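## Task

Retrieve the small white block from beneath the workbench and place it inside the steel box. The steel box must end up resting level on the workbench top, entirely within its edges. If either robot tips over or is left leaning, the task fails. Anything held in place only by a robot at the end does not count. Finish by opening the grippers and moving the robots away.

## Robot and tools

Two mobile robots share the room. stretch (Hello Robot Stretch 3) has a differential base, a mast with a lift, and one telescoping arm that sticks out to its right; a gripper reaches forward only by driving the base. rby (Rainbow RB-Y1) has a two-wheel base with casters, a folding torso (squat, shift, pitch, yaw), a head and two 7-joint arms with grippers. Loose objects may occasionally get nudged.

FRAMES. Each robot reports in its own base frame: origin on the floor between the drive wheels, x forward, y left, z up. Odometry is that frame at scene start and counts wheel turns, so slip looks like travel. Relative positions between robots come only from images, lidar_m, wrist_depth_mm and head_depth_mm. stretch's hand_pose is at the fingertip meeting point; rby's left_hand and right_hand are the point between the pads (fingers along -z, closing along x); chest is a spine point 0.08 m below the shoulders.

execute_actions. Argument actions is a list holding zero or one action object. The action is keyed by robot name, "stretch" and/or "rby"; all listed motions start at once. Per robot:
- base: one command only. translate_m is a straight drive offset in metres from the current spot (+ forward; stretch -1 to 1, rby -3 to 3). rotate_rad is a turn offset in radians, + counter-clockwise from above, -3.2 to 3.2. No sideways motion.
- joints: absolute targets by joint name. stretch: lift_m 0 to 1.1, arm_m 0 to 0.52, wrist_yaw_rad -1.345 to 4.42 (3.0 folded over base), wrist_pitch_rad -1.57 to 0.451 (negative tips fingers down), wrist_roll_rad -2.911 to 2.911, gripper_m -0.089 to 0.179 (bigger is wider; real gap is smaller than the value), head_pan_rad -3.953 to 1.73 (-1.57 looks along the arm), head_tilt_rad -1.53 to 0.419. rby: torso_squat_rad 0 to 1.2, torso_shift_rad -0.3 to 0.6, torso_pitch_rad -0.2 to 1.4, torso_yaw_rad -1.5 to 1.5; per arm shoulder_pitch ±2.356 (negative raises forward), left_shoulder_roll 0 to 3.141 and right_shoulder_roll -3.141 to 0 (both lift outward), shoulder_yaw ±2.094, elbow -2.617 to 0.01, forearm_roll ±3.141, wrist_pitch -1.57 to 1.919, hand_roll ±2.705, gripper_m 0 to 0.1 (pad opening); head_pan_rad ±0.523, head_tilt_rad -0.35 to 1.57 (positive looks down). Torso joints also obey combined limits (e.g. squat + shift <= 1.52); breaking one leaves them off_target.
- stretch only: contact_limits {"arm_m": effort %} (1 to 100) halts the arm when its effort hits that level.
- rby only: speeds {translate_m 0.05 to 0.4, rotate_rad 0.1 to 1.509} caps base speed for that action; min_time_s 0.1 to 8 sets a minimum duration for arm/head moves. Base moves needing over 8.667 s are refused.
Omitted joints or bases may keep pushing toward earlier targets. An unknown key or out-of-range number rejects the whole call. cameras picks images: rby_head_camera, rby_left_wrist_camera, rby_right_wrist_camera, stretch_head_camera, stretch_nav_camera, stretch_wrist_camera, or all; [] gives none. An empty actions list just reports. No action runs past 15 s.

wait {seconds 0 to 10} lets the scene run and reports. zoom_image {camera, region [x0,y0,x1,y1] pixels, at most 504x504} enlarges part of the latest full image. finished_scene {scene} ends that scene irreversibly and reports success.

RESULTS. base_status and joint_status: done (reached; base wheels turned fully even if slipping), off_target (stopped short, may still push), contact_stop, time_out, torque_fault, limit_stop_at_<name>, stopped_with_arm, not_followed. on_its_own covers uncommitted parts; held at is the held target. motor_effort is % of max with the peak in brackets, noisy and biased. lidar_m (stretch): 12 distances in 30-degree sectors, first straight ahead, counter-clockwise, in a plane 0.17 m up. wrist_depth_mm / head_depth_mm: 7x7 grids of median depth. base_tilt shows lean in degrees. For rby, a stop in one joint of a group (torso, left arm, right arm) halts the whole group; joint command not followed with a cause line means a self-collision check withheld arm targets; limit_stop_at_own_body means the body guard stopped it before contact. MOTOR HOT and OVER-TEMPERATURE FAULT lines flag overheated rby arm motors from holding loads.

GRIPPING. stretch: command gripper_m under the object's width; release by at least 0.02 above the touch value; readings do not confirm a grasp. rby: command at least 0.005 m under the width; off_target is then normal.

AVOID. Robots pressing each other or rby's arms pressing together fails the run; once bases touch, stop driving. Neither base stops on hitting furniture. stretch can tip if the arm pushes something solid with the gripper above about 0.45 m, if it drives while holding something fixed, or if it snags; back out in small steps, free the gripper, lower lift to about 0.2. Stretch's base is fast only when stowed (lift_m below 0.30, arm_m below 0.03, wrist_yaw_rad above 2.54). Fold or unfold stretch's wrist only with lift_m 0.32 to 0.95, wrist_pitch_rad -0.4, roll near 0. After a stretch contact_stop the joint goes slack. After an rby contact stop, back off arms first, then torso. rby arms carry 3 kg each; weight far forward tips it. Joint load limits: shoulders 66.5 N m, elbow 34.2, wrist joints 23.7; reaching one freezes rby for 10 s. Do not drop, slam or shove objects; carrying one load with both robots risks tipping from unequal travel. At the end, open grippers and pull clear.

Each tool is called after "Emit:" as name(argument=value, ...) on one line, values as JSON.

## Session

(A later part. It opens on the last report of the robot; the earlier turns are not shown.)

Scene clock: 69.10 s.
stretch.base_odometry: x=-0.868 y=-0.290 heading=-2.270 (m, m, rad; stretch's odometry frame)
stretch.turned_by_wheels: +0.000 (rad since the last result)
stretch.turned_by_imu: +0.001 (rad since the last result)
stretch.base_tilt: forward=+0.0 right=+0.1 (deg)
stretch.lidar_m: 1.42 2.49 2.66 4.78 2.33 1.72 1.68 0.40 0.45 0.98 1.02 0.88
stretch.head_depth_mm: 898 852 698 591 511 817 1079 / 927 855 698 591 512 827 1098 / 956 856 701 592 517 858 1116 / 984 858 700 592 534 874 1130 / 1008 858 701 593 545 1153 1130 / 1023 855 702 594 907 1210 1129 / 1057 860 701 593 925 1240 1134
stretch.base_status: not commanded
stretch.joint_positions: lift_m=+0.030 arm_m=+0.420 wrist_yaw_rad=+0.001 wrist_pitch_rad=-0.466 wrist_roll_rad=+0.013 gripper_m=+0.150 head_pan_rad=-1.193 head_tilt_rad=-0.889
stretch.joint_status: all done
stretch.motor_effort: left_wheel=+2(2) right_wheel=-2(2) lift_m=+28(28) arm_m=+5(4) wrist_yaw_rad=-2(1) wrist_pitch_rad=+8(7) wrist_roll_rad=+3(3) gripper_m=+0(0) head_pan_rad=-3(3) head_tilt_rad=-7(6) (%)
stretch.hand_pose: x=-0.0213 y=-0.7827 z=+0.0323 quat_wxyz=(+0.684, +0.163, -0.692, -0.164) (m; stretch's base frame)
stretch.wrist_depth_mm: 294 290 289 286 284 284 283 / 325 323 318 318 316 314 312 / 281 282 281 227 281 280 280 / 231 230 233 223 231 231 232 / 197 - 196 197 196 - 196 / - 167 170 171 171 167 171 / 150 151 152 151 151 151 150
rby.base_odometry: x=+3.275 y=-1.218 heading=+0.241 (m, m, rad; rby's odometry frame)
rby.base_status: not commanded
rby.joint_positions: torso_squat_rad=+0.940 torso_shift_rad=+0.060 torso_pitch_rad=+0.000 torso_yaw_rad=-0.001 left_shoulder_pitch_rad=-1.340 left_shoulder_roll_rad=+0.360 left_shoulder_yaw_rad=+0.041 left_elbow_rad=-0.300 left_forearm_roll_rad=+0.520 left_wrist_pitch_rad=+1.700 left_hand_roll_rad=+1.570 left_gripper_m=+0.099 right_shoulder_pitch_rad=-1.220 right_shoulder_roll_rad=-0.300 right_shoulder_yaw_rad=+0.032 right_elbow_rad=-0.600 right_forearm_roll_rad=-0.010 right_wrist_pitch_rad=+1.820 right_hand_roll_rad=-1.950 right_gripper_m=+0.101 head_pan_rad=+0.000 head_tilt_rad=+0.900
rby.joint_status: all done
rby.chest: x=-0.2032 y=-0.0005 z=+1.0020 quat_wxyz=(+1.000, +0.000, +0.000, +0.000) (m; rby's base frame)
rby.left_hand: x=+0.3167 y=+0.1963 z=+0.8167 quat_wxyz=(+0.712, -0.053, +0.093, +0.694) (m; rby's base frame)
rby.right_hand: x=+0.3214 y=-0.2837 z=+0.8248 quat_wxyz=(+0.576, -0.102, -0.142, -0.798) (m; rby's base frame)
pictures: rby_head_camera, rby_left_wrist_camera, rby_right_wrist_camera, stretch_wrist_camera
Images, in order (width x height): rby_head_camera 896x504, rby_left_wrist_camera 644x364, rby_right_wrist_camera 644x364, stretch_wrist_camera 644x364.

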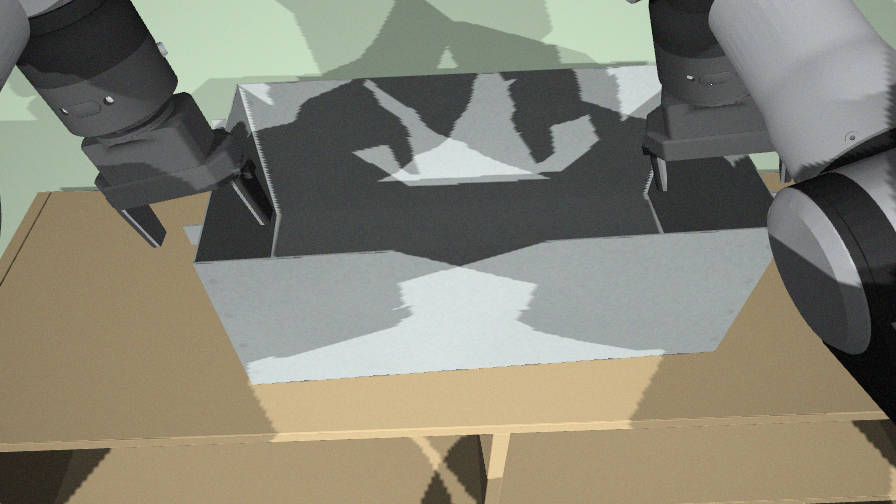

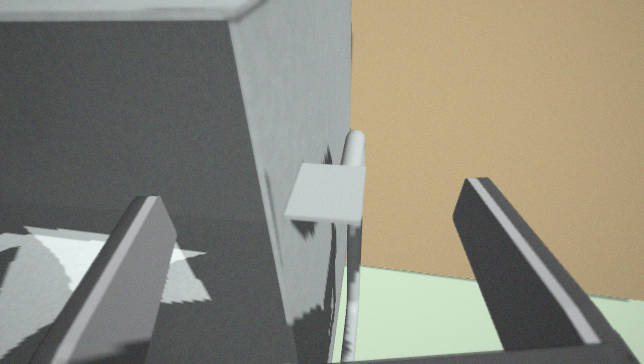

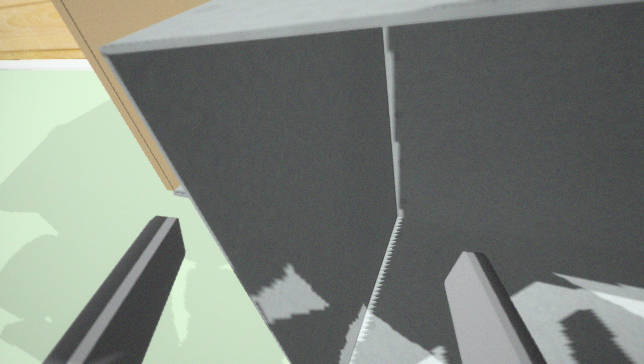

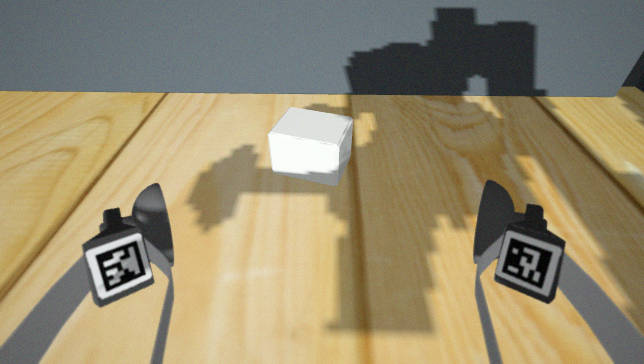

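Emit:
execute_actions(actions=[{"rby":{"joints":{"torso_shift_rad":0.11,"left_wrist_pitch_rad":1.62,"right_shoulder_roll_rad":-0.35}},"stretch":{"joints":{"arm_m":0.515}}}], cameras=[])

Emit:
execute_actions(actions=[{"rby":{"joints":{"torso_squat_rad":0.975}},"stretch":{"joints":{"gripper_m":0.0}}}], cameras=["rby_head_camera","stretch_wrist_camera","rby_left_wrist_camera","rby_right_wrist_camera"])

Scene clock: 72.43 s.
stretch.base_odometry: x=-0.868 y=-0.290 heading=-2.270 (m, m, rad; stretch's odometry frame)
stretch.turned_by_wheels: +0.000 (rad since the last result)
stretch.turned_by_imu: +0.001 (rad since the last result)
stretch.base_tilt: forward=-0.1 right=+0.1 (deg)
stretch.lidar_m: 1.42 2.49 2.65 4.77 2.33 1.72 1.68 0.40 0.45 0.97 1.02 0.88
stretch.head_depth_mm: 896 851 699 591 512 802 1080 / 925 855 699 592 512 830 1100 / 958 855 698 591 517 859 1114 / 979 856 700 592 533 871 1130 / 1004 859 700 591 545 1158 1131 / 1022 861 701 593 906 1214 1127 / 1064 860 702 593 922 1241 1140
stretch.base_status: not commanded
stretch.joint_positions: lift_m=+0.030 arm_m=+0.515 wrist_yaw_rad=+0.001 wrist_pitch_rad=-0.466 wrist_roll_rad=+0.013 gripper_m=+0.150 head_pan_rad=-1.193 head_tilt_rad=-0.889
stretch.joint_status: all done
stretch.motor_effort: left_wheel=+2(2) right_wheel=-2(2) lift_m=+28(28) arm_m=+5(3) wrist_yaw_rad=-1(1) wrist_pitch_rad=+8(7) wrist_roll_rad=+2(3) gripper_m=+0(0) head_pan_rad=-3(3) head_tilt_rad=-5(6) (%)
stretch.hand_pose: x=-0.0213 y=-0.8777 z=+0.0323 quat_wxyz=(+0.684, +0.163, -0.692, -0.164) (m; stretch's base frame)
stretch.wrist_depth_mm: 202 201 198 197 196 195 194 / 222 222 222 220 218 216 215 / 251 250 247 244 243 241 238 / 231 232 231 231 231 231 232 / 196 - 191 152 198 - 196 / - 166 168 144 171 166 170 / 149 151 151 151 151 151 150
rby.base_odometry: x=+3.275 y=-1.218 heading=+0.241 (m, m, rad; rby's odometry frame)
rby.base_status: not commanded
rby.joint_positions: torso_squat_rad=+0.940 torso_shift_rad=+0.110 torso_pitch_rad=+0.000 torso_yaw_rad=-0.001 left_shoulder_pitch_rad=-1.340 left_shoulder_roll_rad=+0.360 left_shoulder_yaw_rad=+0.041 left_elbow_rad=-0.300 left_forearm_roll_rad=+0.520 left_wrist_pitch_rad=+1.620 left_hand_roll_rad=+1.570 left_gripper_m=+0.099 right_shoulder_pitch_rad=-1.220 right_shoulder_roll_rad=-0.350 right_shoulder_yaw_rad=+0.032 right_elbow_rad=-0.600 right_forearm_roll_rad=-0.010 right_wrist_pitch_rad=+1.820 right_hand_roll_rad=-1.950 right_gripper_m=+0.101 head_pan_rad=+0.000 head_tilt_rad=+0.900
rby.joint_status: all done
rby.chest: x=-0.1826 y=-0.0005 z=+1.0003 quat_wxyz=(+1.000, +0.000, +0.000, +0.000) (m; rby's base frame)
rby.left_hand: x=+0.3558 y=+0.1959 z=+0.8145 quat_wxyz=(+0.709, -0.081, +0.065, +0.697) (m; rby's base frame)
rby.right_hand: x=+0.3426 y=-0.3113 z=+0.8326 quat_wxyz=(+0.556, -0.104, -0.151, -0.810) (m; rby's base frame)
pictures: none
No camera images: the call's "cameras" was empty. Leave "cameras" out to get every camera's image.

Scene clock: 74.43 s.
stretch.base_odometry: x=-0.868 y=-0.290 heading=-2.270 (m, m, rad; stretch's odometry frame)
stretch.turned_by_wheels: +0.000 (rad since the last result)
stretch.turned_by_imu: +0.001 (rad since the last result)
stretch.base_tilt: forward=-0.1 right=+0.1 (deg)
stretch.lidar_m: 1.42 2.48 2.65 4.77 2.33 1.72 1.68 0.40 0.45 0.98 1.02 0.87
stretch.head_depth_mm: 898 853 697 591 512 806 1082 / 927 857 700 592 513 830 1098 / 957 857 699 593 516 859 1114 / 979 858 699 592 533 877 1131 / 1007 857 701 593 544 1157 1131 / 1024 859 700 592 906 1211 1126 / 1060 858 701 592 924 1240 1131
stretch.base_status: not commanded
stretch.joint_positions: lift_m=+0.030 arm_m=+0.515 wrist_yaw_rad=+0.001 wrist_pitch_rad=-0.466 wrist_roll_rad=+0.013 gripper_m=+0.001 head_pan_rad=-1.193 head_tilt_rad=-0.889
stretch.joint_status: all done
stretch.motor_effort: left_wheel=+2(2) right_wheel=-2(3) lift_m=+27(27) arm_m=+5(5) wrist_yaw_rad=+0(1) wrist_pitch_rad=+7(8) wrist_roll_rad=+3(2) gripper_m=-25(100) head_pan_rad=-3(3) head_tilt_rad=-6(6) (%)
stretch.hand_pose: x=-0.0213 y=-0.8777 z=+0.0323 quat_wxyz=(+0.684, +0.163, -0.692, -0.164) (m; stretch's base frame)
stretch.wrist_depth_mm: 202 200 198 198 196 195 194 / 224 222 220 220 218 215 215 / 250 250 247 246 243 241 239 / 232 231 230 230 230 231 230 / 196 197 196 150 199 195 195 / 170 170 162 139 166 170 170 / 151 150 151 150 151 150 151
rby.base_odometry: x=+3.275 y=-1.218 heading=+0.241 (m, m, rad; rby's odometry frame)
rby.base_status: not commanded
rby.joint_positions: torso_squat_rad=+0.975 torso_shift_rad=+0.110 torso_pitch_rad=+0.000 torso_yaw_rad=-0.001 left_shoulder_pitch_rad=-1.340 left_shoulder_roll_rad=+0.360 left_shoulder_yaw_rad=+0.041 left_elbow_rad=-0.300 left_forearm_roll_rad=+0.520 left_wrist_pitch_rad=+1.620 left_hand_roll_rad=+1.570 left_gripper_m=+0.099 right_shoulder_pitch_rad=-1.220 right_shoulder_roll_rad=-0.350 right_shoulder_yaw_rad=+0.032 right_elbow_rad=-0.600 right_forearm_roll_rad=-0.010 right_wrist_pitch_rad=+1.820 right_hand_roll_rad=-1.950 right_gripper_m=+0.101 head_pan_rad=+0.000 head_tilt_rad=+0.900
rby.joint_status: all done
rby.chest: x=-0.1849 y=-0.0005 z=+0.9804 quat_wxyz=(+1.000, +0.000, +0.000, +0.000) (m; rby's base frame)
rby.left_hand: x=+0.3535 y=+0.1959 z=+0.7947 quat_wxyz=(+0.709, -0.081, +0.065, +0.697) (m; rby's base frame)
rby.right_hand: x=+0.3404 y=-0.3113 z=+0.8129 quat_wxyz=(+0.556, -0.104, -0.151, -0.810) (m; rby's base frame)
pictures: rby_head_camera, rby_left_wrist_camera, rby_right_wrist_camera, stretch_wrist_camera
Images, in order (width x height): rby_head_camera 896x504, rby_left_wrist_camera 644x364, rby_right_wrist_camera 644x364, stretch_wrist_camera 644x364.

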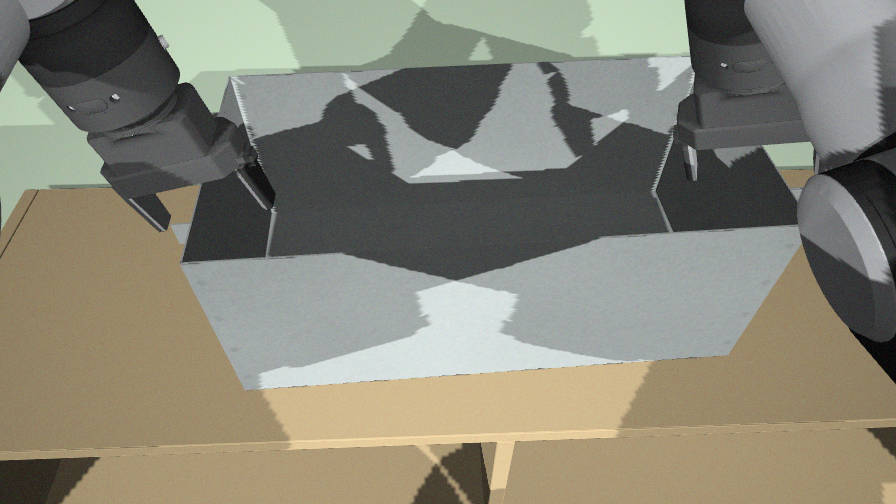

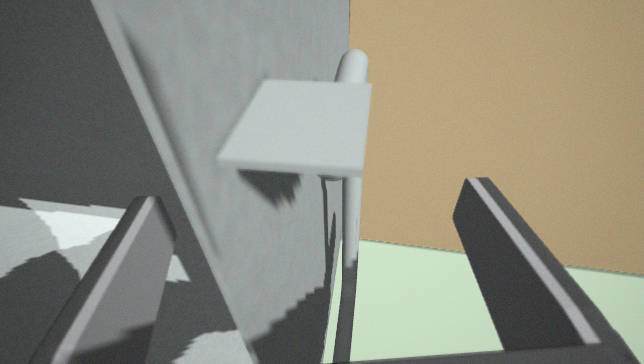

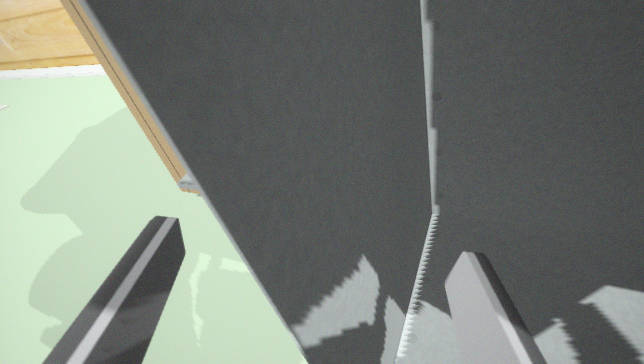

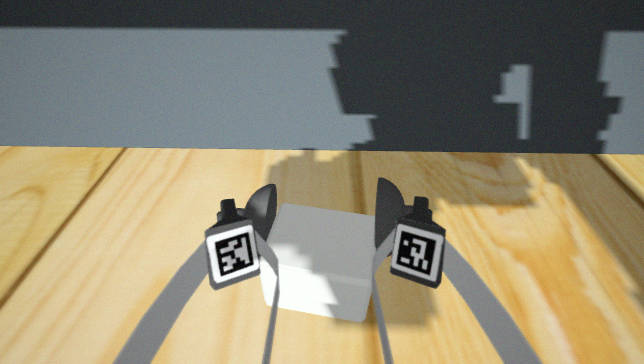

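Forward 2 cm more, then close.

Emit:
execute_actions(actions=[{"rby":{"base":{"translate_m":0.02}},"stretch":{"joints":{"lift_m":0.18}}}], cameras=[])

Emit:
execute_actions(actions=[{"rby":{"joints":{"left_gripper_m":0,"right_gripper_m":0}},"stretch":{"joints":{"arm_m":0}}}], cameras=[])

Emit:
execute_actions(actions=[{"rby":{"joints":{"torso_squat_rad":0.92}},"stretch":{"joints":{"wrist_yaw_rad":1.75}}}], cameras=["rby_head_camera","stretch_wrist_camera","rby_left_wrist_camera","rby_right_wrist_camera"])

Scene clock: 79.40 s.
stretch.base_odometry: x=-0.868 y=-0.290 heading=-2.270 (m, m, rad; stretch's odometry frame)
stretch.turned_by_wheels: +0.000 (rad since the last result)
stretch.turned_by_imu: +0.001 (rad since the last result)
stretch.base_tilt: forward=+0.0 right=+0.2 (deg)
stretch.lidar_m: 1.42 2.51 2.69 4.77 2.33 1.72 1.68 0.40 0.45 0.84 1.02 0.88
stretch.head_depth_mm: 896 850 699 591 512 802 1079 / 927 852 699 591 512 828 1106 / 959 857 699 591 515 857 1115 / 975 855 700 591 532 876 1136 / 1006 856 701 591 544 1155 1131 / 1025 859 699 591 906 1204 1135 / 1057 856 702 592 923 1244 1132
stretch.base_status: not commanded
stretch.joint_positions: lift_m=+0.175 arm_m=+0.515 wrist_yaw_rad=+0.001 wrist_pitch_rad=-0.467 wrist_roll_rad=+0.013 gripper_m=+0.004 head_pan_rad=-1.193 head_tilt_rad=-0.889
stretch.joint_status: lift_m contact_stop (moved +0.144 of +0.150)
stretch.on_its_own: lift_m is slack since a contact_stop, until your next command for it (your +0.180 is given up)
stretch.motor_effort: left_wheel=+3(3) right_wheel=-3(2) lift_m=+37(81) arm_m=+2(4) wrist_yaw_rad=-1(1) wrist_pitch_rad=+8(8) wrist_roll_rad=+3(3) gripper_m=-24(23) head_pan_rad=-2(3) head_tilt_rad=-6(6) (%)
stretch.hand_pose: x=-0.0213 y=-0.8778 z=+0.1763 quat_wxyz=(+0.684, +0.163, -0.692, -0.165) (m; stretch's base frame)
stretch.wrist_depth_mm: 202 201 199 198 196 195 194 / 222 221 221 219 216 215 214 / 251 249 247 245 243 241 239 / 284 285 282 279 273 275 272 / 331 330 317 150 298 317 312 / 329 327 315 139 322 328 326 / 289 290 291 290 292 292 291
rby.base_odometry: x=+3.294 y=-1.214 heading=+0.240 (m, m, rad; rby's odometry frame)
rby.base_status: done
rby.joint_positions: torso_squat_rad=+0.975 torso_shift_rad=+0.110 torso_pitch_rad=+0.000 torso_yaw_rad=-0.001 left_shoulder_pitch_rad=-1.340 left_shoulder_roll_rad=+0.360 left_shoulder_yaw_rad=+0.041 left_elbow_rad=-0.300 left_forearm_roll_rad=+0.520 left_wrist_pitch_rad=+1.620 left_hand_roll_rad=+1.570 left_gripper_m=+0.099 right_shoulder_pitch_rad=-1.220 right_shoulder_roll_rad=-0.350 right_shoulder_yaw_rad=+0.032 right_elbow_rad=-0.600 right_forearm_roll_rad=-0.010 right_wrist_pitch_rad=+1.820 right_hand_roll_rad=-1.950 right_gripper_m=+0.101 head_pan_rad=+0.000 head_tilt_rad=+0.900
rby.joint_status: not commanded
rby.chest: x=-0.1847 y=-0.0005 z=+0.9804 quat_wxyz=(+1.000, +0.000, +0.000, +0.000) (m; rby's base frame)
rby.left_hand: x=+0.3536 y=+0.1959 z=+0.7946 quat_wxyz=(+0.709, -0.081, +0.065, +0.697) (m; rby's base frame)
rby.right_hand: x=+0.3405 y=-0.3113 z=+0.8127 quat_wxyz=(+0.556, -0.104, -0.151, -0.810) (m; rby's base frame)
pictures: none
No camera images: the call's "cameras" was empty. Leave "cameras" out to get every camera's image.

not run: a stop came earlier in this reply.

not run: a stop came earlier in this reply.

Emit:
execute_actions(actions=[{"rby":{"joints":{"left_gripper_m":0,"right_gripper_m":0}},"stretch":{"joints":{"lift_m":0.13}}}], cameras=[])

Emit:
execute_actions(actions=[{"rby":{"joints":{"torso_squat_rad":0.92}},"stretch":{"joints":{"arm_m":0,"wrist_pitch_rad":-0.3}}}], cameras=["rby_head_camera","stretch_wrist_camera","rby_left_wrist_camera","rby_right_wrist_camera"])

Scene clock: 82.20 s.
stretch.base_odometry: x=-0.868 y=-0.290 heading=-2.270 (m, m, rad; stretch's odometry frame)
stretch.turned_by_wheels: +0.000 (rad since the last result)
stretch.turned_by_imu: +0.001 (rad since the last result)
stretch.base_tilt: forward=+0.0 right=+0.1 (deg)
stretch.lidar_m: 1.42 2.50 2.68 4.79 2.33 1.72 1.68 0.40 0.45 0.97 1.02 0.88
stretch.head_depth_mm: 897 850 697 591 513 815 1074 / 926 855 698 593 513 830 1105 / 958 856 699 591 517 859 1118 / 980 854 701 590 533 872 1127 / 1006 855 700 592 544 1158 1133 / 1019 858 701 592 908 1208 1131 / 1059 859 703 593 923 1235 1135
stretch.base_status: not commanded
stretch.joint_positions: lift_m=+0.130 arm_m=+0.515 wrist_yaw_rad=+0.001 wrist_pitch_rad=-0.467 wrist_roll_rad=+0.013 gripper_m=+0.004 head_pan_rad=-1.193 head_tilt_rad=-0.889
stretch.joint_status: all done
stretch.motor_effort: left_wheel=+2(3) right_wheel=-1(3) lift_m=+28(34) arm_m=+3(2) wrist_yaw_rad=+0(1) wrist_pitch_rad=+8(8) wrist_roll_rad=+2(3) gripper_m=-24(24) head_pan_rad=-3(3) head_tilt_rad=-5(6) (%)
stretch.hand_pose: x=-0.0213 y=-0.8777 z=+0.1320 quat_wxyz=(+0.684, +0.163, -0.692, -0.165) (m; stretch's base frame)
stretch.wrist_depth_mm: 200 200 199 198 197 194 194 / 224 221 221 219 218 216 215 / 251 249 248 246 243 242 239 / 286 282 279 278 275 274 271 / 315 313 307 151 299 307 304 / 281 282 267 139 273 280 280 / 248 250 251 249 251 249 250
rby.base_odometry: x=+3.294 y=-1.214 heading=+0.240 (m, m, rad; rby's odometry frame)
rby.base_status: not commanded
rby.joint_positions: torso_squat_rad=+0.975 torso_shift_rad=+0.110 torso_pitch_rad=+0.000 torso_yaw_rad=-0.001 left_shoulder_pitch_rad=-1.343 left_shoulder_roll_rad=+0.356 left_shoulder_yaw_rad=+0.042 left_elbow_rad=-0.301 left_forearm_roll_rad=+0.522 left_wrist_pitch_rad=+1.620 left_hand_roll_rad=+1.570 left_gripper_m=+0.011 right_shoulder_pitch_rad=-1.221 right_shoulder_roll_rad=-0.349 right_shoulder_yaw_rad=+0.032 right_elbow_rad=-0.600 right_forearm_roll_rad=-0.011 right_wrist_pitch_rad=+1.820 right_hand_roll_rad=-1.950 right_gripper_m=+0.019 head_pan_rad=+0.000 head_tilt_rad=+0.900
rby.joint_status: left_gripper_m off_target (ended at +0.011, target +0.000); right_gripper_m off_target (ended at +0.019, target +0.000)
rby.chest: x=-0.1849 y=-0.0006 z=+0.9804 quat_wxyz=(+1.000, +0.000, +0.000, -0.001) (m; rby's base frame)
rby.left_hand: x=+0.3541 y=+0.1925 z=+0.7960 quat_wxyz=(+0.711, -0.083, +0.065, +0.695) (m; rby's base frame)
rby.right_hand: x=+0.3405 y=-0.3104 z=+0.8129 quat_wxyz=(+0.557, -0.103, -0.151, -0.810) (m; rby's base frame)
pictures: none
No camera images: the call's "cameras" was empty. Leave "cameras" out to get every camera's image.

Scene clock: 87.17 s.
stretch.base_odometry: x=-0.868 y=-0.290 heading=-2.270 (m, m, rad; stretch's odometry frame)
stretch.turned_by_wheels: +0.000 (rad since the last result)
stretch.turned_by_imu: +0.001 (rad since the last result)
stretch.base_tilt: forward=+0.0 right=+0.1 (deg)
stretch.lidar_m: 1.42 2.50 2.68 4.78 2.33 1.72 1.68 0.40 0.45 0.35 1.02 0.88
stretch.head_depth_mm: 897 855 700 590 512 817 1081 / 929 858 699 590 512 831 1099 / 955 856 701 591 517 858 1119 / 978 856 700 592 533 872 1133 / 1007 857 699 592 544 1157 1130 / 1025 857 702 592 905 1204 1136 / 1058 860 702 593 923 1243 1135
stretch.base_status: not commanded
stretch.joint_positions: lift_m=+0.130 arm_m=+0.000 wrist_yaw_rad=+0.001 wrist_pitch_rad=-0.323 wrist_roll_rad=+0.013 gripper_m=+0.004 head_pan_rad=-1.193 head_tilt_rad=-0.889
stretch.joint_status: all done
stretch.motor_effort: left_wheel=+1(2) right_wheel=-2(2) lift_m=+28(28) arm_m=-4(3) wrist_yaw_rad=-1(1) wrist_pitch_rad=+11(10) wrist_roll_rad=+3(3) gripper_m=-23(23) head_pan_rad=-4(3) head_tilt_rad=-6(6) (%)
stretch.hand_pose: x=-0.0213 y=-0.3807 z=+0.1648 quat_wxyz=(+0.694, +0.114, -0.702, -0.114) (m; stretch's base frame)
stretch.wrist_depth_mm: 666 656 660 654 663 572 378 / 726 726 714 711 705 570 377 / 648 656 649 647 644 574 375 / 500 488 498 492 504 492 375 / 397 398 399 151 396 394 369 / 336 333 312 139 323 332 334 / 287 287 288 286 287 287 287
rby.base_odometry: x=+3.294 y=-1.214 heading=+0.240 (m, m, rad; rby's odometry frame)
rby.base_status: not commanded
rby.joint_positions: torso_squat_rad=+0.920 torso_shift_rad=+0.111 torso_pitch_rad=+0.002 torso_yaw_rad=-0.001 left_shoulder_pitch_rad=-1.338 left_shoulder_roll_rad=+0.356 left_shoulder_yaw_rad=+0.041 left_elbow_rad=-0.299 left_forearm_roll_rad=+0.520 left_wrist_pitch_rad=+1.620 left_hand_roll_rad=+1.570 left_gripper_m=+0.011 right_shoulder_pitch_rad=-1.218 right_shoulder_roll_rad=-0.346 right_shoulder_yaw_rad=+0.032 right_elbow_rad=-0.599 right_forearm_roll_rad=-0.012 right_wrist_pitch_rad=+1.820 right_hand_roll_rad=-1.950 right_gripper_m=+0.019 head_pan_rad=+0.000 head_tilt_rad=+0.900
rby.joint_status: all done
rby.chest: x=-0.1805 y=-0.0006 z=+1.0115 quat_wxyz=(+1.000, +0.000, +0.001, +0.000) (m; rby's base frame)
rby.left_hand: x=+0.3561 y=+0.1940 z=+0.8224 quat_wxyz=(+0.710, -0.079, +0.068, +0.697) (m; rby's base frame)
rby.right_hand: x=+0.3439 y=-0.3089 z=+0.8409 quat_wxyz=(+0.558, -0.105, -0.148, -0.809) (m; rby's base frame)
pictures: rby_head_camera, rby_left_wrist_camera, rby_right_wrist_camera, stretch_wrist_camera
Images, in order (width x height): rby_head_camera 896x504, rby_left_wrist_camera 644x364, rby_right_wrist_camera 644x364, stretch_wrist_camera 644x364.

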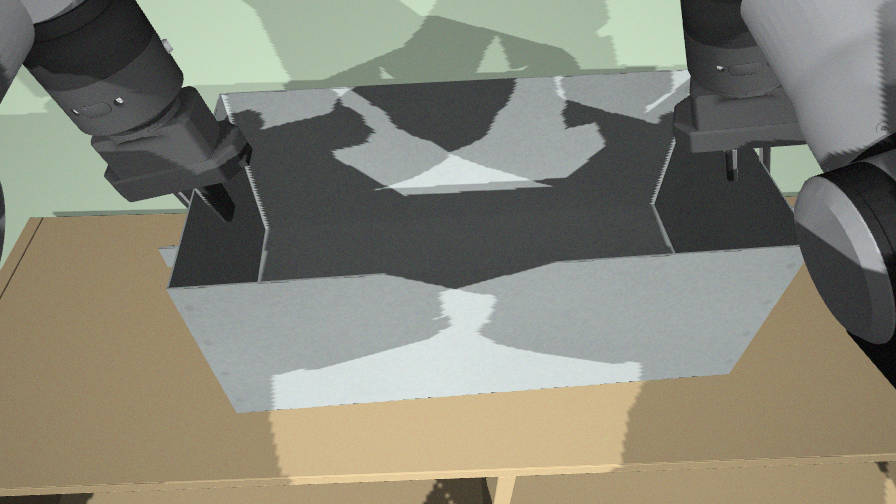

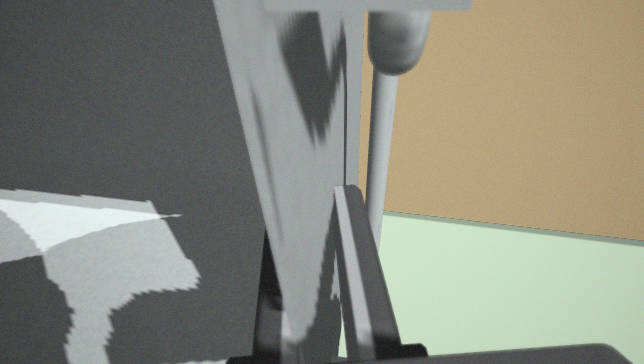

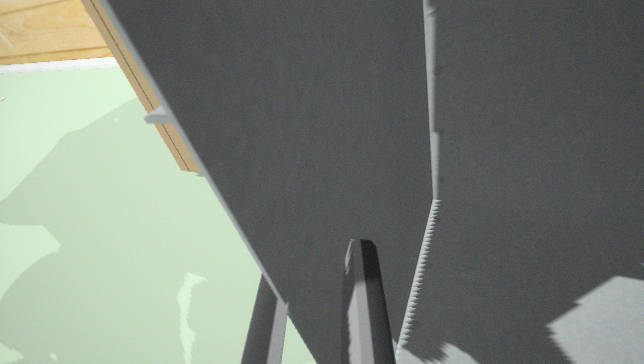

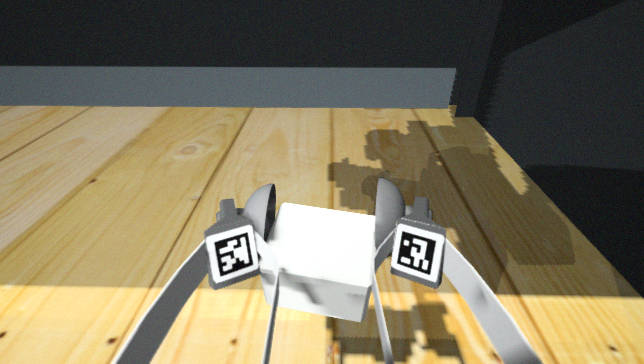

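Emit:
execute_actions(actions=[{"rby":{"joints":{"torso_squat_rad":0}},"stretch":{"joints":{"lift_m":0.16,"wrist_pitch_rad":-0.47,"wrist_yaw_rad":1.75}}}], cameras=[])

Emit:
execute_actions(actions=[{"rby":{"base":{"translate_m":-1.3},"speeds":{"translate_m":0.25}},"stretch":{"base":{"translate_m":-0.65}}}], cameras=[])

Emit:
execute_actions(actions=[{"rby":{"base":{"rotate_rad":-1.48},"speeds":{"rotate_rad":0.5},"joints":{"head_tilt_rad":0.45}},"stretch":{"joints":{"lift_m":1.1,"wrist_pitch_rad":0,"head_pan_rad":0.2,"head_tilt_rad":-0.3}}}], cameras=["rby_head_camera","stretch_wrist_camera"])

Scene clock: 95.23 s.
stretch.base_odometry: x=-0.868 y=-0.290 heading=-2.270 (m, m, rad; stretch's odometry frame)
stretch.turned_by_wheels: +0.000 (rad since the last result)
stretch.turned_by_imu: +0.002 (rad since the last result)
stretch.base_tilt: forward=+0.0 right=+0.1 (deg)
stretch.lidar_m: 1.42 2.51 2.68 4.78 2.33 1.72 1.68 0.40 0.45 0.97 1.02 0.92
stretch.head_depth_mm: 900 853 698 591 513 817 1080 / 927 858 698 590 512 832 1099 / 958 855 701 592 517 857 1133 / 980 855 700 592 533 875 1132 / 1004 855 699 592 545 1156 1139 / 1027 857 703 592 904 1205 1133 / 1057 857 701 593 924 1235 1133
stretch.base_status: not commanded
stretch.joint_positions: lift_m=+0.160 arm_m=+0.000 wrist_yaw_rad=+1.747 wrist_pitch_rad=-0.486 wrist_roll_rad=+0.013 gripper_m=+0.004 head_pan_rad=-1.193 head_tilt_rad=-0.889
stretch.joint_status: all done
stretch.motor_effort: left_wheel=+2(2) right_wheel=-2(2) lift_m=+46(50) arm_m=-3(3) wrist_yaw_rad=+2(5) wrist_pitch_rad=+7(11) wrist_roll_rad=+2(3) gripper_m=-24(24) head_pan_rad=-3(3) head_tilt_rad=-6(5) (%)
stretch.hand_pose: x=+0.1906 y=-0.1076 z=+0.1574 quat_wxyz=(+0.569, +0.638, -0.314, +0.413) (m; stretch's base frame)
stretch.wrist_depth_mm: 850 847 855 862 844 641 606 / 627 632 632 630 622 580 620 / 500 504 501 504 504 463 492 / 419 416 413 416 417 404 390 / 356 355 354 150 352 357 305 / 310 308 296 139 302 311 267 / 278 275 274 276 278 275 253
rby.base_odometry: x=+3.294 y=-1.214 heading=+0.240 (m, m, rad; rby's odometry frame)
rby.base_status: not commanded
rby.joint_positions: torso_squat_rad=+0.000 torso_shift_rad=+0.111 torso_pitch_rad=+0.003 torso_yaw_rad=-0.001 left_shoulder_pitch_rad=-1.337 left_shoulder_roll_rad=+0.356 left_shoulder_yaw_rad=+0.041 left_elbow_rad=-0.299 left_forearm_roll_rad=+0.520 left_wrist_pitch_rad=+1.620 left_hand_roll_rad=+1.570 left_gripper_m=+0.011 right_shoulder_pitch_rad=-1.218 right_shoulder_roll_rad=-0.346 right_shoulder_yaw_rad=+0.032 right_elbow_rad=-0.599 right_forearm_roll_rad=-0.012 right_wrist_pitch_rad=+1.820 right_hand_roll_rad=-1.950 right_gripper_m=+0.019 head_pan_rad=+0.000 head_tilt_rad=+0.900
rby.joint_status: all done
rby.chest: x=-0.1498 y=-0.0008 z=+1.2856 quat_wxyz=(+1.000, +0.000, +0.001, +0.000) (m; rby's base frame)
rby.left_hand: x=+0.3867 y=+0.1938 z=+1.0962 quat_wxyz=(+0.710, -0.079, +0.068, +0.697) (m; rby's base frame)
rby.right_hand: x=+0.3744 y=-0.3091 z=+1.1148 quat_wxyz=(+0.558, -0.105, -0.148, -0.809) (m; rby's base frame)
pictures: none
No camera images: the call's "cameras" was empty. Leave "cameras" out to get every camera's image.

Scene clock: 102.83 s.
stretch.base_odometry: x=-0.450 y=+0.207 heading=-2.270 (m, m, rad; stretch's odometry frame)
stretch.turned_by_wheels: +0.000 (rad since the last result)
stretch.turned_by_imu: +0.001 (rad since the last result)
stretch.base_tilt: forward=+0.0 right=+0.1 (deg)
stretch.lidar_m: 1.49 2.18 2.04 3.63 1.42 1.05 1.05 1.10 1.05 1.02 0.43 1.50
stretch.head_depth_mm: 881 1002 1167 1400 1428 1261 1134 / 908 1040 1218 1469 1429 1265 1134 / 938 1078 1274 1533 1433 1264 1148 / 971 950 1246 1360 1409 1262 1140 / 987 859 1215 1116 1093 1222 1132 / 1020 858 698 1057 961 999 1133 / 1037 860 700 600 695 1225 1142
stretch.base_status: done
stretch.joint_positions: lift_m=+0.160 arm_m=+0.000 wrist_yaw_rad=+1.747 wrist_pitch_rad=-0.487 wrist_roll_rad=+0.013 gripper_m=+0.004 head_pan_rad=-1.193 head_tilt_rad=-0.889
stretch.joint_status: not commanded
stretch.motor_effort: left_wheel=+2(5) right_wheel=-1(8) lift_m=+46(47) arm_m=-3(3) wrist_yaw_rad=+2(2) wrist_pitch_rad=+8(8) wrist_roll_rad=+2(2) gripper_m=-23(23) head_pan_rad=-3(3) head_tilt_rad=-6(6) (%)
stretch.hand_pose: x=+0.1905 y=-0.1077 z=+0.1572 quat_wxyz=(+0.570, +0.638, -0.313, +0.412) (m; stretch's base frame)
stretch.wrist_depth_mm: 857 819 849 816 843 808 739 / 619 631 624 621 633 587 232 / 500 502 501 503 501 446 237 / 415 412 414 417 424 388 258 / 355 353 355 150 352 334 287 / 314 311 295 140 300 309 312 / 278 276 276 277 273 272 275
rby.base_odometry: x=+2.031 y=-1.523 heading=+0.240 (m, m, rad; rby's odometry frame)
rby.base_status: done
rby.joint_positions: torso_squat_rad=+0.000 torso_shift_rad=+0.111 torso_pitch_rad=+0.002 torso_yaw_rad=-0.001 left_shoulder_pitch_rad=-1.337 left_shoulder_roll_rad=+0.356 left_shoulder_yaw_rad=+0.041 left_elbow_rad=-0.299 left_forearm_roll_rad=+0.520 left_wrist_pitch_rad=+1.620 left_hand_roll_rad=+1.570 left_gripper_m=+0.011 right_shoulder_pitch_rad=-1.218 right_shoulder_roll_rad=-0.345 right_shoulder_yaw_rad=+0.032 right_elbow_rad=-0.599 right_forearm_roll_rad=-0.012 right_wrist_pitch_rad=+1.820 right_hand_roll_rad=-1.950 right_gripper_m=+0.019 head_pan_rad=+0.000 head_tilt_rad=+0.900
rby.joint_status: not commanded
rby.chest: x=-0.1499 y=-0.0008 z=+1.2856 quat_wxyz=(+1.000, +0.000, +0.001, +0.000) (m; rby's base frame)
rby.left_hand: x=+0.3866 y=+0.1939 z=+1.0963 quat_wxyz=(+0.710, -0.079, +0.068, +0.697) (m; rby's base frame)
rby.right_hand: x=+0.3743 y=-0.3091 z=+1.1149 quat_wxyz=(+0.558, -0.105, -0.148, -0.809) (m; rby's base frame)
pictures: none
No camera images: the call's "cameras" was empty. Leave "cameras" out to get every camera's image.

Scene clock: 112.20 s.
stretch.base_odometry: x=-0.450 y=+0.207 heading=-2.270 (m, m, rad; stretch's odometry frame)
stretch.turned_by_wheels: +0.000 (rad since the last result)
stretch.turned_by_imu: +0.002 (rad since the last result)
stretch.base_tilt: forward=+0.0 right=+0.1 (deg)
stretch.lidar_m: 1.49 2.38 2.26 3.64 1.42 1.06 1.05 1.09 1.04 1.02 0.43 0.42
stretch.head_depth_mm: 3035 3214 3326 2068 2137 1865 1539 / 3095 3247 3376 3593 2688 1940 1541 / 3164 3322 3527 3662 2667 1958 1552 / 3175 3311 3577 3753 2676 1973 1552 / 3264 3429 3590 3760 2729 2001 1558 / 3312 3464 3654 3546 2738 2016 1578 / 3322 3566 3759 3648 2818 2029 1577
stretch.base_status: not commanded
stretch.joint_positions: lift_m=+1.100 arm_m=+0.000 wrist_yaw_rad=+1.747 wrist_pitch_rad=-0.024 wrist_roll_rad=+0.013 gripper_m=+0.004 head_pan_rad=+0.193 head_tilt_rad=-0.310
stretch.joint_status: all done
stretch.motor_effort: left_wheel=+1(1) right_wheel=-1(1) lift_m=+46(48) arm_m=-3(3) wrist_yaw_rad=+3(3) wrist_pitch_rad=+11(14) wrist_roll_rad=+2(2) gripper_m=-24(24) head_pan_rad=+4(41) head_tilt_rad=+3(31) (%)
stretch.hand_pose: x=+0.2302 y=-0.1005 z=+1.2081 quat_wxyz=(+0.458, +0.551, -0.450, +0.533) (m; stretch's base frame)
stretch.wrist_depth_mm: - - - - - - - / - - - - - - - / - - - - - - - / - - - - - - - / - - - 151 - - - / - - - 139 - 767 773 / - - - - - 617 618
rby.base_odometry: x=+2.031 y=-1.523 heading=-1.240 (m, m, rad; rby's odometry frame)
rby.base_status: done
rby.joint_positions: torso_squat_rad=+0.000 torso_shift_rad=+0.111 torso_pitch_rad=+0.002 torso_yaw_rad=-0.001 left_shoulder_pitch_rad=-1.337 left_shoulder_roll_rad=+0.356 left_shoulder_yaw_rad=+0.041 left_elbow_rad=-0.299 left_forearm_roll_rad=+0.520 left_wrist_pitch_rad=+1.620 left_hand_roll_rad=+1.570 left_gripper_m=+0.011 right_shoulder_pitch_rad=-1.218 right_shoulder_roll_rad=-0.345 right_shoulder_yaw_rad=+0.032 right_elbow_rad=-0.599 right_forearm_roll_rad=-0.012 right_wrist_pitch_rad=+1.820 right_hand_roll_rad=-1.950 right_gripper_m=+0.019 head_pan_rad=+0.000 head_tilt_rad=+0.450
rby.joint_status: all done
rby.chest: x=-0.1499 y=-0.0008 z=+1.2856 quat_wxyz=(+1.000, +0.000, +0.001, +0.000) (m; rby's base frame)
rby.left_hand: x=+0.3866 y=+0.1939 z=+1.0963 quat_wxyz=(+0.710, -0.079, +0.068, +0.697) (m; rby's base frame)
rby.right_hand: x=+0.3743 y=-0.3090 z=+1.1149 quat_wxyz=(+0.559, -0.105, -0.148, -0.809) (m; rby's base frame)
pictures: rby_head_camera, stretch_wrist_camera
Images, in order (width x height): rby_head_camera 896x504, stretch_wrist_camera 644x364.

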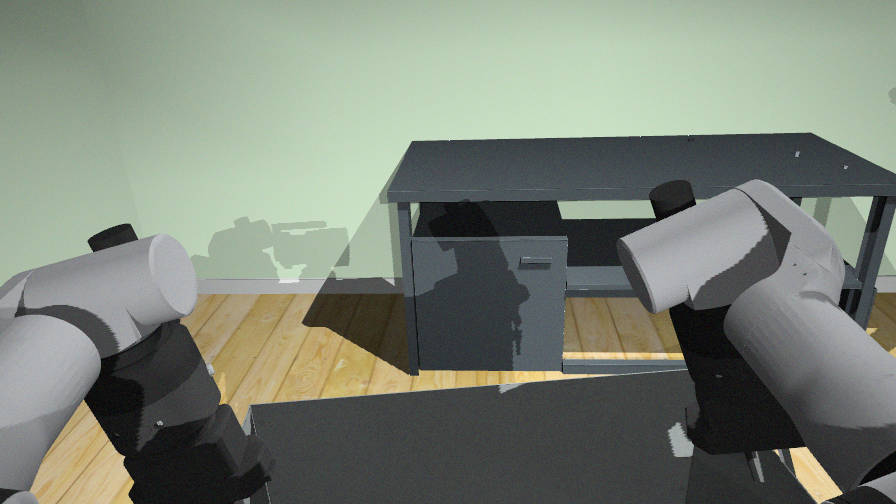

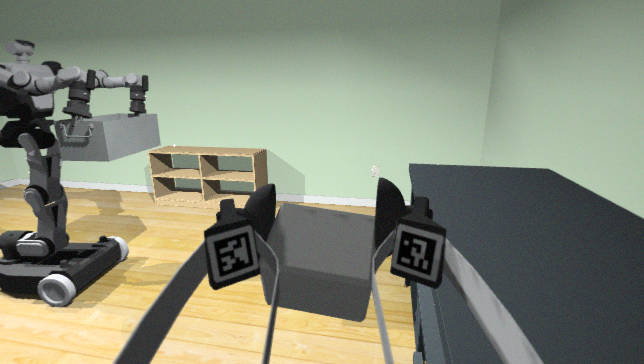

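Emit:
execute_actions(actions=[{"rby":{"base":{"rotate_rad":-0.27},"speeds":{"rotate_rad":0.5}}}], cameras=[])

Emit:
execute_actions(actions=[{"rby":{"base":{"translate_m":1.05},"speeds":{"translate_m":0.3}}}], cameras=[])

Emit:
execute_actions(actions=[{"rby":{"base":{"rotate_rad":0.25},"speeds":{"rotate_rad":0.5},"joints":{"head_tilt_rad":0.7}}}], cameras=["rby_head_camera","stretch_head_camera"])

Scene clock: 117.97 s.
stretch.base_odometry: x=-0.450 y=+0.207 heading=-2.270 (m, m, rad; stretch's odometry frame)
stretch.turned_by_wheels: +0.000 (rad since the last result)
stretch.turned_by_imu: +0.001 (rad since the last result)
stretch.base_tilt: forward=+0.0 right=+0.1 (deg)
stretch.lidar_m: 1.49 2.42 2.30 3.64 1.42 1.06 1.05 1.10 1.05 1.02 0.43 0.42
stretch.head_depth_mm: 3021 3179 3388 2060 2144 1866 1529 / 3084 3253 3441 3573 2692 1957 1540 / 3140 3268 3472 3694 2674 1965 1546 / 3221 3351 3572 3683 2715 1974 1558 / 3242 3383 3636 3792 2752 1991 1560 / 3296 3506 3639 3590 2746 2010 1569 / 3343 3567 3739 3678 2789 2020 1582
stretch.base_status: not commanded
stretch.joint_positions: lift_m=+1.100 arm_m=+0.000 wrist_yaw_rad=+1.747 wrist_pitch_rad=-0.024 wrist_roll_rad=+0.013 gripper_m=+0.004 head_pan_rad=+0.193 head_tilt_rad=-0.310
stretch.joint_status: not commanded
stretch.motor_effort: left_wheel=+2(2) right_wheel=-1(1) lift_m=+46(47) arm_m=-4(3) wrist_yaw_rad=+2(3) wrist_pitch_rad=+12(12) wrist_roll_rad=+2(2) gripper_m=-24(23) head_pan_rad=+3(3) head_tilt_rad=+4(4) (%)
stretch.hand_pose: x=+0.2302 y=-0.1005 z=+1.2081 quat_wxyz=(+0.458, +0.551, -0.450, +0.533) (m; stretch's base frame)
stretch.wrist_depth_mm: - - - - - - - / - - - - - - - / - - - - - - - / - - - - - - - / - - - 150 - - - / - - - 139 - 777 779 / - - - - - 605 612
rby.base_odometry: x=+2.031 y=-1.523 heading=-1.509 (m, m, rad; rby's odometry frame)
rby.base_status: done
rby.joint_positions: torso_squat_rad=+0.000 torso_shift_rad=+0.111 torso_pitch_rad=+0.002 torso_yaw_rad=-0.001 left_shoulder_pitch_rad=-1.337 left_shoulder_roll_rad=+0.356 left_shoulder_yaw_rad=+0.041 left_elbow_rad=-0.299 left_forearm_roll_rad=+0.520 left_wrist_pitch_rad=+1.620 left_hand_roll_rad=+1.570 left_gripper_m=+0.011 right_shoulder_pitch_rad=-1.218 right_shoulder_roll_rad=-0.345 right_shoulder_yaw_rad=+0.032 right_elbow_rad=-0.599 right_forearm_roll_rad=-0.012 right_wrist_pitch_rad=+1.820 right_hand_roll_rad=-1.950 right_gripper_m=+0.019 head_pan_rad=+0.000 head_tilt_rad=+0.450
rby.joint_status: not commanded
rby.chest: x=-0.1499 y=-0.0008 z=+1.2856 quat_wxyz=(+1.000, +0.000, +0.001, +0.000) (m; rby's base frame)
rby.left_hand: x=+0.3866 y=+0.1939 z=+1.0963 quat_wxyz=(+0.710, -0.079, +0.068, +0.697) (m; rby's base frame)
rby.right_hand: x=+0.3743 y=-0.3090 z=+1.1149 quat_wxyz=(+0.559, -0.105, -0.148, -0.809) (m; rby's base frame)
pictures: none
No camera images: the call's "cameras" was empty. Leave "cameras" out to get every camera's image.

Scene clock: 122.53 s.
stretch.base_odometry: x=-0.450 y=+0.207 heading=-2.270 (m, m, rad; stretch's odometry frame)
stretch.turned_by_wheels: +0.000 (rad since the last result)
stretch.turned_by_imu: +0.001 (rad since the last result)
stretch.base_tilt: forward=+0.0 right=+0.1 (deg)
stretch.lidar_m: 1.49 1.52 4.92 3.64 1.42 1.06 1.05 1.10 1.04 1.02 0.43 0.42
stretch.head_depth_mm: 3046 3192 3346 2072 2136 1860 1537 / 3114 3271 3446 3603 2652 1958 1545 / 3135 3357 3540 3673 2678 1960 1548 / 3224 3293 1689 3724 2702 1984 1558 / 3253 3350 1711 1317 2735 1988 1562 / 3322 3448 1287 1352 2789 1859 1580 / 3378 3437 1705 1835 1934 1751 1592
stretch.base_status: not commanded
stretch.joint_positions: lift_m=+1.100 arm_m=+0.000 wrist_yaw_rad=+1.747 wrist_pitch_rad=-0.024 wrist_roll_rad=+0.013 gripper_m=+0.004 head_pan_rad=+0.193 head_tilt_rad=-0.310
stretch.joint_status: not commanded
stretch.motor_effort: left_wheel=+1(2) right_wheel=-1(0) lift_m=+46(46) arm_m=-3(3) wrist_yaw_rad=+2(1) wrist_pitch_rad=+12(12) wrist_roll_rad=+2(2) gripper_m=-24(24) head_pan_rad=+3(3) head_tilt_rad=+4(4) (%)
stretch.hand_pose: x=+0.2302 y=-0.1005 z=+1.2081 quat_wxyz=(+0.458, +0.551, -0.450, +0.533) (m; stretch's base frame)
stretch.wrist_depth_mm: - - - - - - - / - - - - - - - / - - - - - - - / - - - - - - - / - - - 151 - - - / - - - 140 - 762 782 / - - - - - 605 618
rby.base_odometry: x=+2.096 y=-2.571 heading=-1.509 (m, m, rad; rby's odometry frame)
rby.base_status: done
rby.joint_positions: torso_squat_rad=+0.000 torso_shift_rad=+0.111 torso_pitch_rad=+0.003 torso_yaw_rad=-0.001 left_shoulder_pitch_rad=-1.337 left_shoulder_roll_rad=+0.356 left_shoulder_yaw_rad=+0.041 left_elbow_rad=-0.299 left_forearm_roll_rad=+0.520 left_wrist_pitch_rad=+1.620 left_hand_roll_rad=+1.570 left_gripper_m=+0.011 right_shoulder_pitch_rad=-1.218 right_shoulder_roll_rad=-0.345 right_shoulder_yaw_rad=+0.032 right_elbow_rad=-0.599 right_forearm_roll_rad=-0.012 right_wrist_pitch_rad=+1.820 right_hand_roll_rad=-1.950 right_gripper_m=+0.019 head_pan_rad=+0.000 head_tilt_rad=+0.450
rby.joint_status: not commanded
rby.chest: x=-0.1498 y=-0.0008 z=+1.2856 quat_wxyz=(+1.000, +0.000, +0.001, +0.000) (m; rby's base frame)
rby.left_hand: x=+0.3867 y=+0.1939 z=+1.0962 quat_wxyz=(+0.710, -0.079, +0.068, +0.697) (m; rby's base frame)
rby.right_hand: x=+0.3745 y=-0.3090 z=+1.1147 quat_wxyz=(+0.559, -0.105, -0.148, -0.809) (m; rby's base frame)
pictures: none
No camera images: the call's "cameras" was empty. Leave "cameras" out to get every camera's image.

Scene clock: 124.23 s.
stretch.base_odometry: x=-0.450 y=+0.207 heading=-2.270 (m, m, rad; stretch's odometry frame)
stretch.turned_by_wheels: +0.000 (rad since the last result)
stretch.turned_by_imu: +0.000 (rad since the last result)
stretch.base_tilt: forward=+0.0 right=+0.1 (deg)
stretch.lidar_m: 1.49 1.50 4.94 3.63 1.42 1.05 1.05 1.10 1.05 1.02 0.43 0.42
stretch.head_depth_mm: 3045 3173 3346 2068 2134 1877 1538 / 3125 3241 3457 3577 2679 1956 1538 / 3127 3316 3485 3629 2715 1961 1544 / 3179 3355 3487 3673 2728 1985 1562 / 3227 3333 1351 3495 2701 1990 1569 / 3292 3442 3652 3593 2749 1859 1565 / 3316 3412 3611 3561 1916 1762 1581
stretch.base_status: not commanded
stretch.joint_positions: lift_m=+1.100 arm_m=+0.000 wrist_yaw_rad=+1.747 wrist_pitch_rad=-0.024 wrist_roll_rad=+0.013 gripper_m=+0.004 head_pan_rad=+0.193 head_tilt_rad=-0.310
stretch.joint_status: not commanded
stretch.motor_effort: left_wheel=+2(1) right_wheel=-1(1) lift_m=+45(46) arm_m=-3(3) wrist_yaw_rad=+2(3) wrist_pitch_rad=+11(11) wrist_roll_rad=+2(2) gripper_m=-24(24) head_pan_rad=+3(3) head_tilt_rad=+4(5) (%)
stretch.hand_pose: x=+0.2302 y=-0.1005 z=+1.2081 quat_wxyz=(+0.458, +0.551, -0.450, +0.533) (m; stretch's base frame)
stretch.wrist_depth_mm: - - - - - - - / - - - - - - - / - - - - - - - / - - - - - - - / - - - 150 - - - / - - - 139 - 766 757 / - - - - - 611 608
rby.base_odometry: x=+2.096 y=-2.571 heading=-1.260 (m, m, rad; rby's odometry frame)
rby.base_status: done
rby.joint_positions: torso_squat_rad=+0.000 torso_shift_rad=+0.111 torso_pitch_rad=+0.002 torso_yaw_rad=-0.001 left_shoulder_pitch_rad=-1.337 left_shoulder_roll_rad=+0.356 left_shoulder_yaw_rad=+0.041 left_elbow_rad=-0.299 left_forearm_roll_rad=+0.520 left_wrist_pitch_rad=+1.620 left_hand_roll_rad=+1.570 left_gripper_m=+0.011 right_shoulder_pitch_rad=-1.218 right_shoulder_roll_rad=-0.345 right_shoulder_yaw_rad=+0.032 right_elbow_rad=-0.599 right_forearm_roll_rad=-0.012 right_wrist_pitch_rad=+1.820 right_hand_roll_rad=-1.950 right_gripper_m=+0.019 head_pan_rad=+0.000 head_tilt_rad=+0.700
rby.joint_status: all done
rby.chest: x=-0.1498 y=-0.0008 z=+1.2856 quat_wxyz=(+1.000, +0.000, +0.001, +0.000) (m; rby's base frame)
rby.left_hand: x=+0.3867 y=+0.1939 z=+1.0963 quat_wxyz=(+0.710, -0.079, +0.068, +0.697) (m; rby's base frame)
rby.right_hand: x=+0.3745 y=-0.3090 z=+1.1148 quat_wxyz=(+0.559, -0.105, -0.148, -0.809) (m; rby's base frame)
pictures: rby_head_camera, stretch_head_camera (sideways: a quarter turn clockwise sets it upright)
Images, in order (width x height): rby_head_camera 896x504, stretch_head_camera 896x504.

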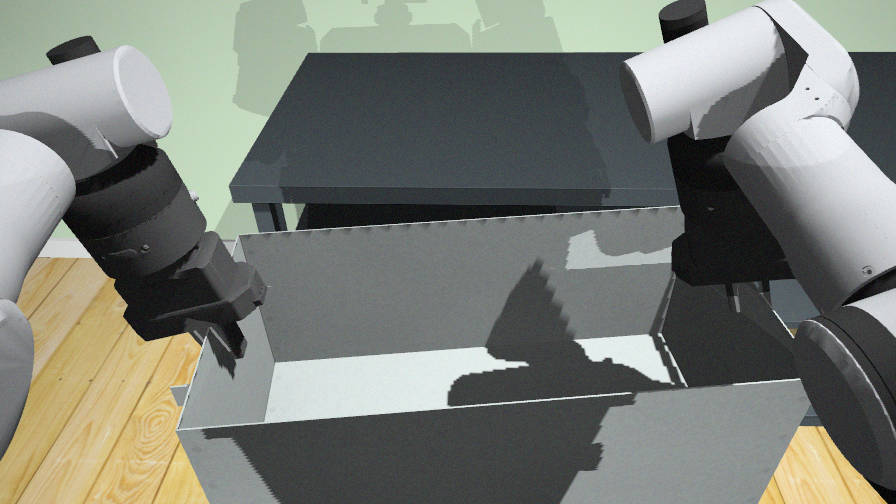

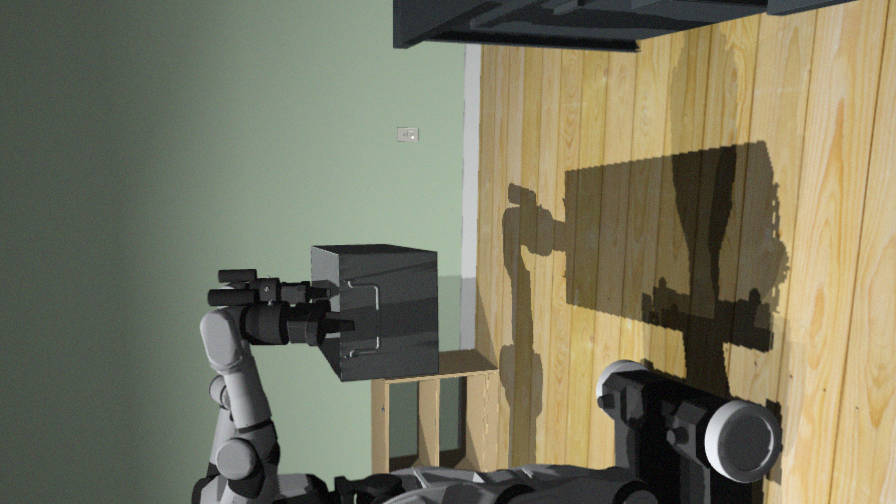

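Emit:
execute_actions(actions=[{"rby":{"base":{"translate_m":0.62},"speeds":{"translate_m":0.25},"joints":{"head_tilt_rad":1.0,"torso_shift_rad":0.25}},"stretch":{"joints":{"head_pan_rad":-0.2}}}], cameras=["rby_head_camera","stretch_head_camera"])

Scene clock: 129.20 s.
stretch.base_odometry: x=-0.450 y=+0.207 heading=-2.270 (m, m, rad; stretch's odometry frame)
stretch.turned_by_wheels: +0.000 (rad since the last result)
stretch.turned_by_imu: +0.001 (rad since the last result)
stretch.base_tilt: forward=+0.1 right=+0.1 (deg)
stretch.lidar_m: 1.41 1.50 4.96 3.66 1.42 1.05 1.05 1.10 1.05 1.02 0.43 0.42
stretch.head_depth_mm: 1798 1862 1934 1610 - 697 569 / 2221 2298 2394 1561 1143 - 1008 / 2850 3004 3041 1489 - 1284 1415 / 3205 3375 1435 1474 1801 1801 1566 / 3151 3300 1856 3639 2594 1978 1563 / 3087 3222 3400 3615 2746 1875 1566 / 3055 3122 1516 3422 2637 1758 1569
stretch.base_status: not commanded
stretch.joint_positions: lift_m=+1.100 arm_m=+0.000 wrist_yaw_rad=+1.747 wrist_pitch_rad=-0.024 wrist_roll_rad=+0.013 gripper_m=+0.004 head_pan_rad=-0.193 head_tilt_rad=-0.310
stretch.joint_status: all done
stretch.motor_effort: left_wheel=+2(2) right_wheel=-1(1) lift_m=+46(46) arm_m=-3(3) wrist_yaw_rad=+2(1) wrist_pitch_rad=+12(11) wrist_roll_rad=+2(2) gripper_m=-23(24) head_pan_rad=-3(26) head_tilt_rad=+4(4) (%)
stretch.hand_pose: x=+0.2302 y=-0.1005 z=+1.2081 quat_wxyz=(+0.458, +0.551, -0.450, +0.533) (m; stretch's base frame)
stretch.wrist_depth_mm: - - - - - - - / - - - - - - - / - - - - - - - / - - - - - - - / - - - 150 - - - / - - - 140 - 758 763 / - - - - - 615 609
rby.base_odometry: x=+2.285 y=-3.161 heading=-1.260 (m, m, rad; rby's odometry frame)
rby.base_status: done
rby.joint_positions: torso_squat_rad=+0.000 torso_shift_rad=+0.251 torso_pitch_rad=+0.003 torso_yaw_rad=-0.001 left_shoulder_pitch_rad=-1.337 left_shoulder_roll_rad=+0.356 left_shoulder_yaw_rad=+0.041 left_elbow_rad=-0.299 left_forearm_roll_rad=+0.520 left_wrist_pitch_rad=+1.620 left_hand_roll_rad=+1.570 left_gripper_m=+0.011 right_shoulder_pitch_rad=-1.218 right_shoulder_roll_rad=-0.345 right_shoulder_yaw_rad=+0.032 right_elbow_rad=-0.599 right_forearm_roll_rad=-0.012 right_wrist_pitch_rad=+1.820 right_hand_roll_rad=-1.950 right_gripper_m=+0.019 head_pan_rad=+0.000 head_tilt_rad=+1.000
rby.joint_status: all done
rby.chest: x=-0.0534 y=-0.0008 z=+1.2680 quat_wxyz=(+1.000, +0.000, +0.001, +0.000) (m; rby's base frame)
rby.left_hand: x=+0.4831 y=+0.1939 z=+1.0786 quat_wxyz=(+0.710, -0.079, +0.068, +0.697) (m; rby's base frame)
rby.right_hand: x=+0.4708 y=-0.3090 z=+1.0971 quat_wxyz=(+0.559, -0.105, -0.148, -0.809) (m; rby's base frame)
pictures: rby_head_camera, stretch_head_camera (sideways: a quarter turn clockwise sets it upright)
Images, in order (width x height): rby_head_camera 896x504, stretch_head_camera 896x504.

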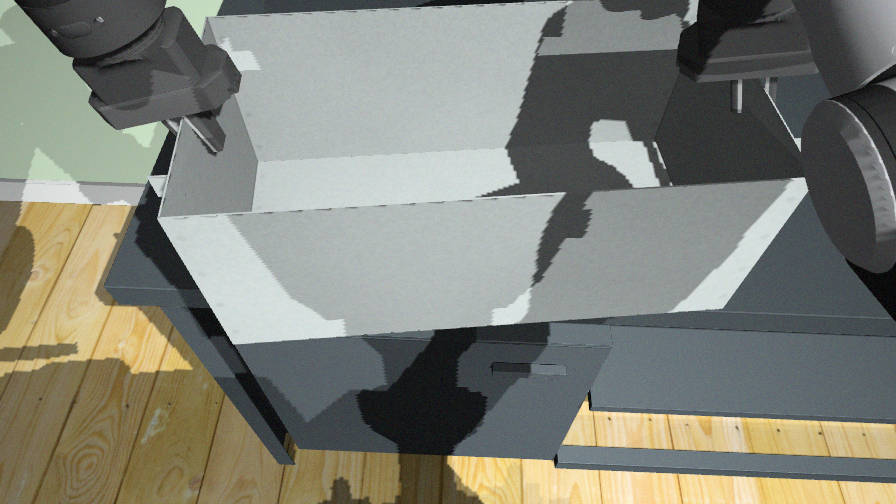

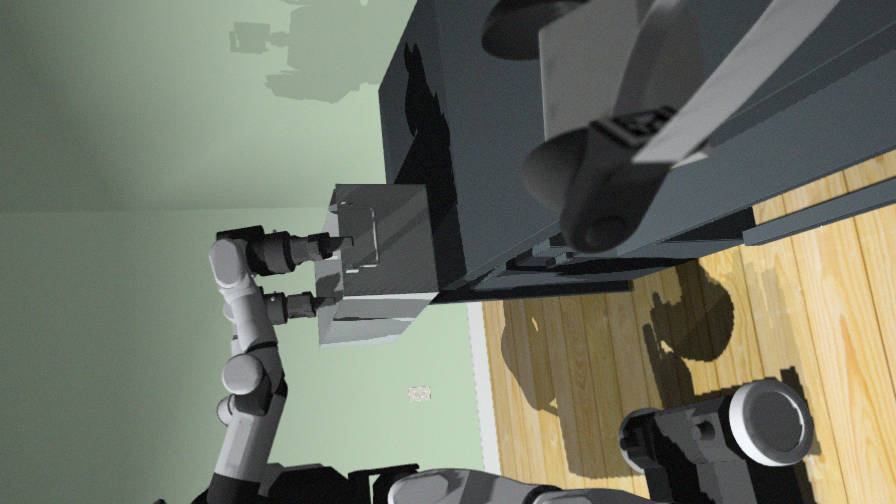

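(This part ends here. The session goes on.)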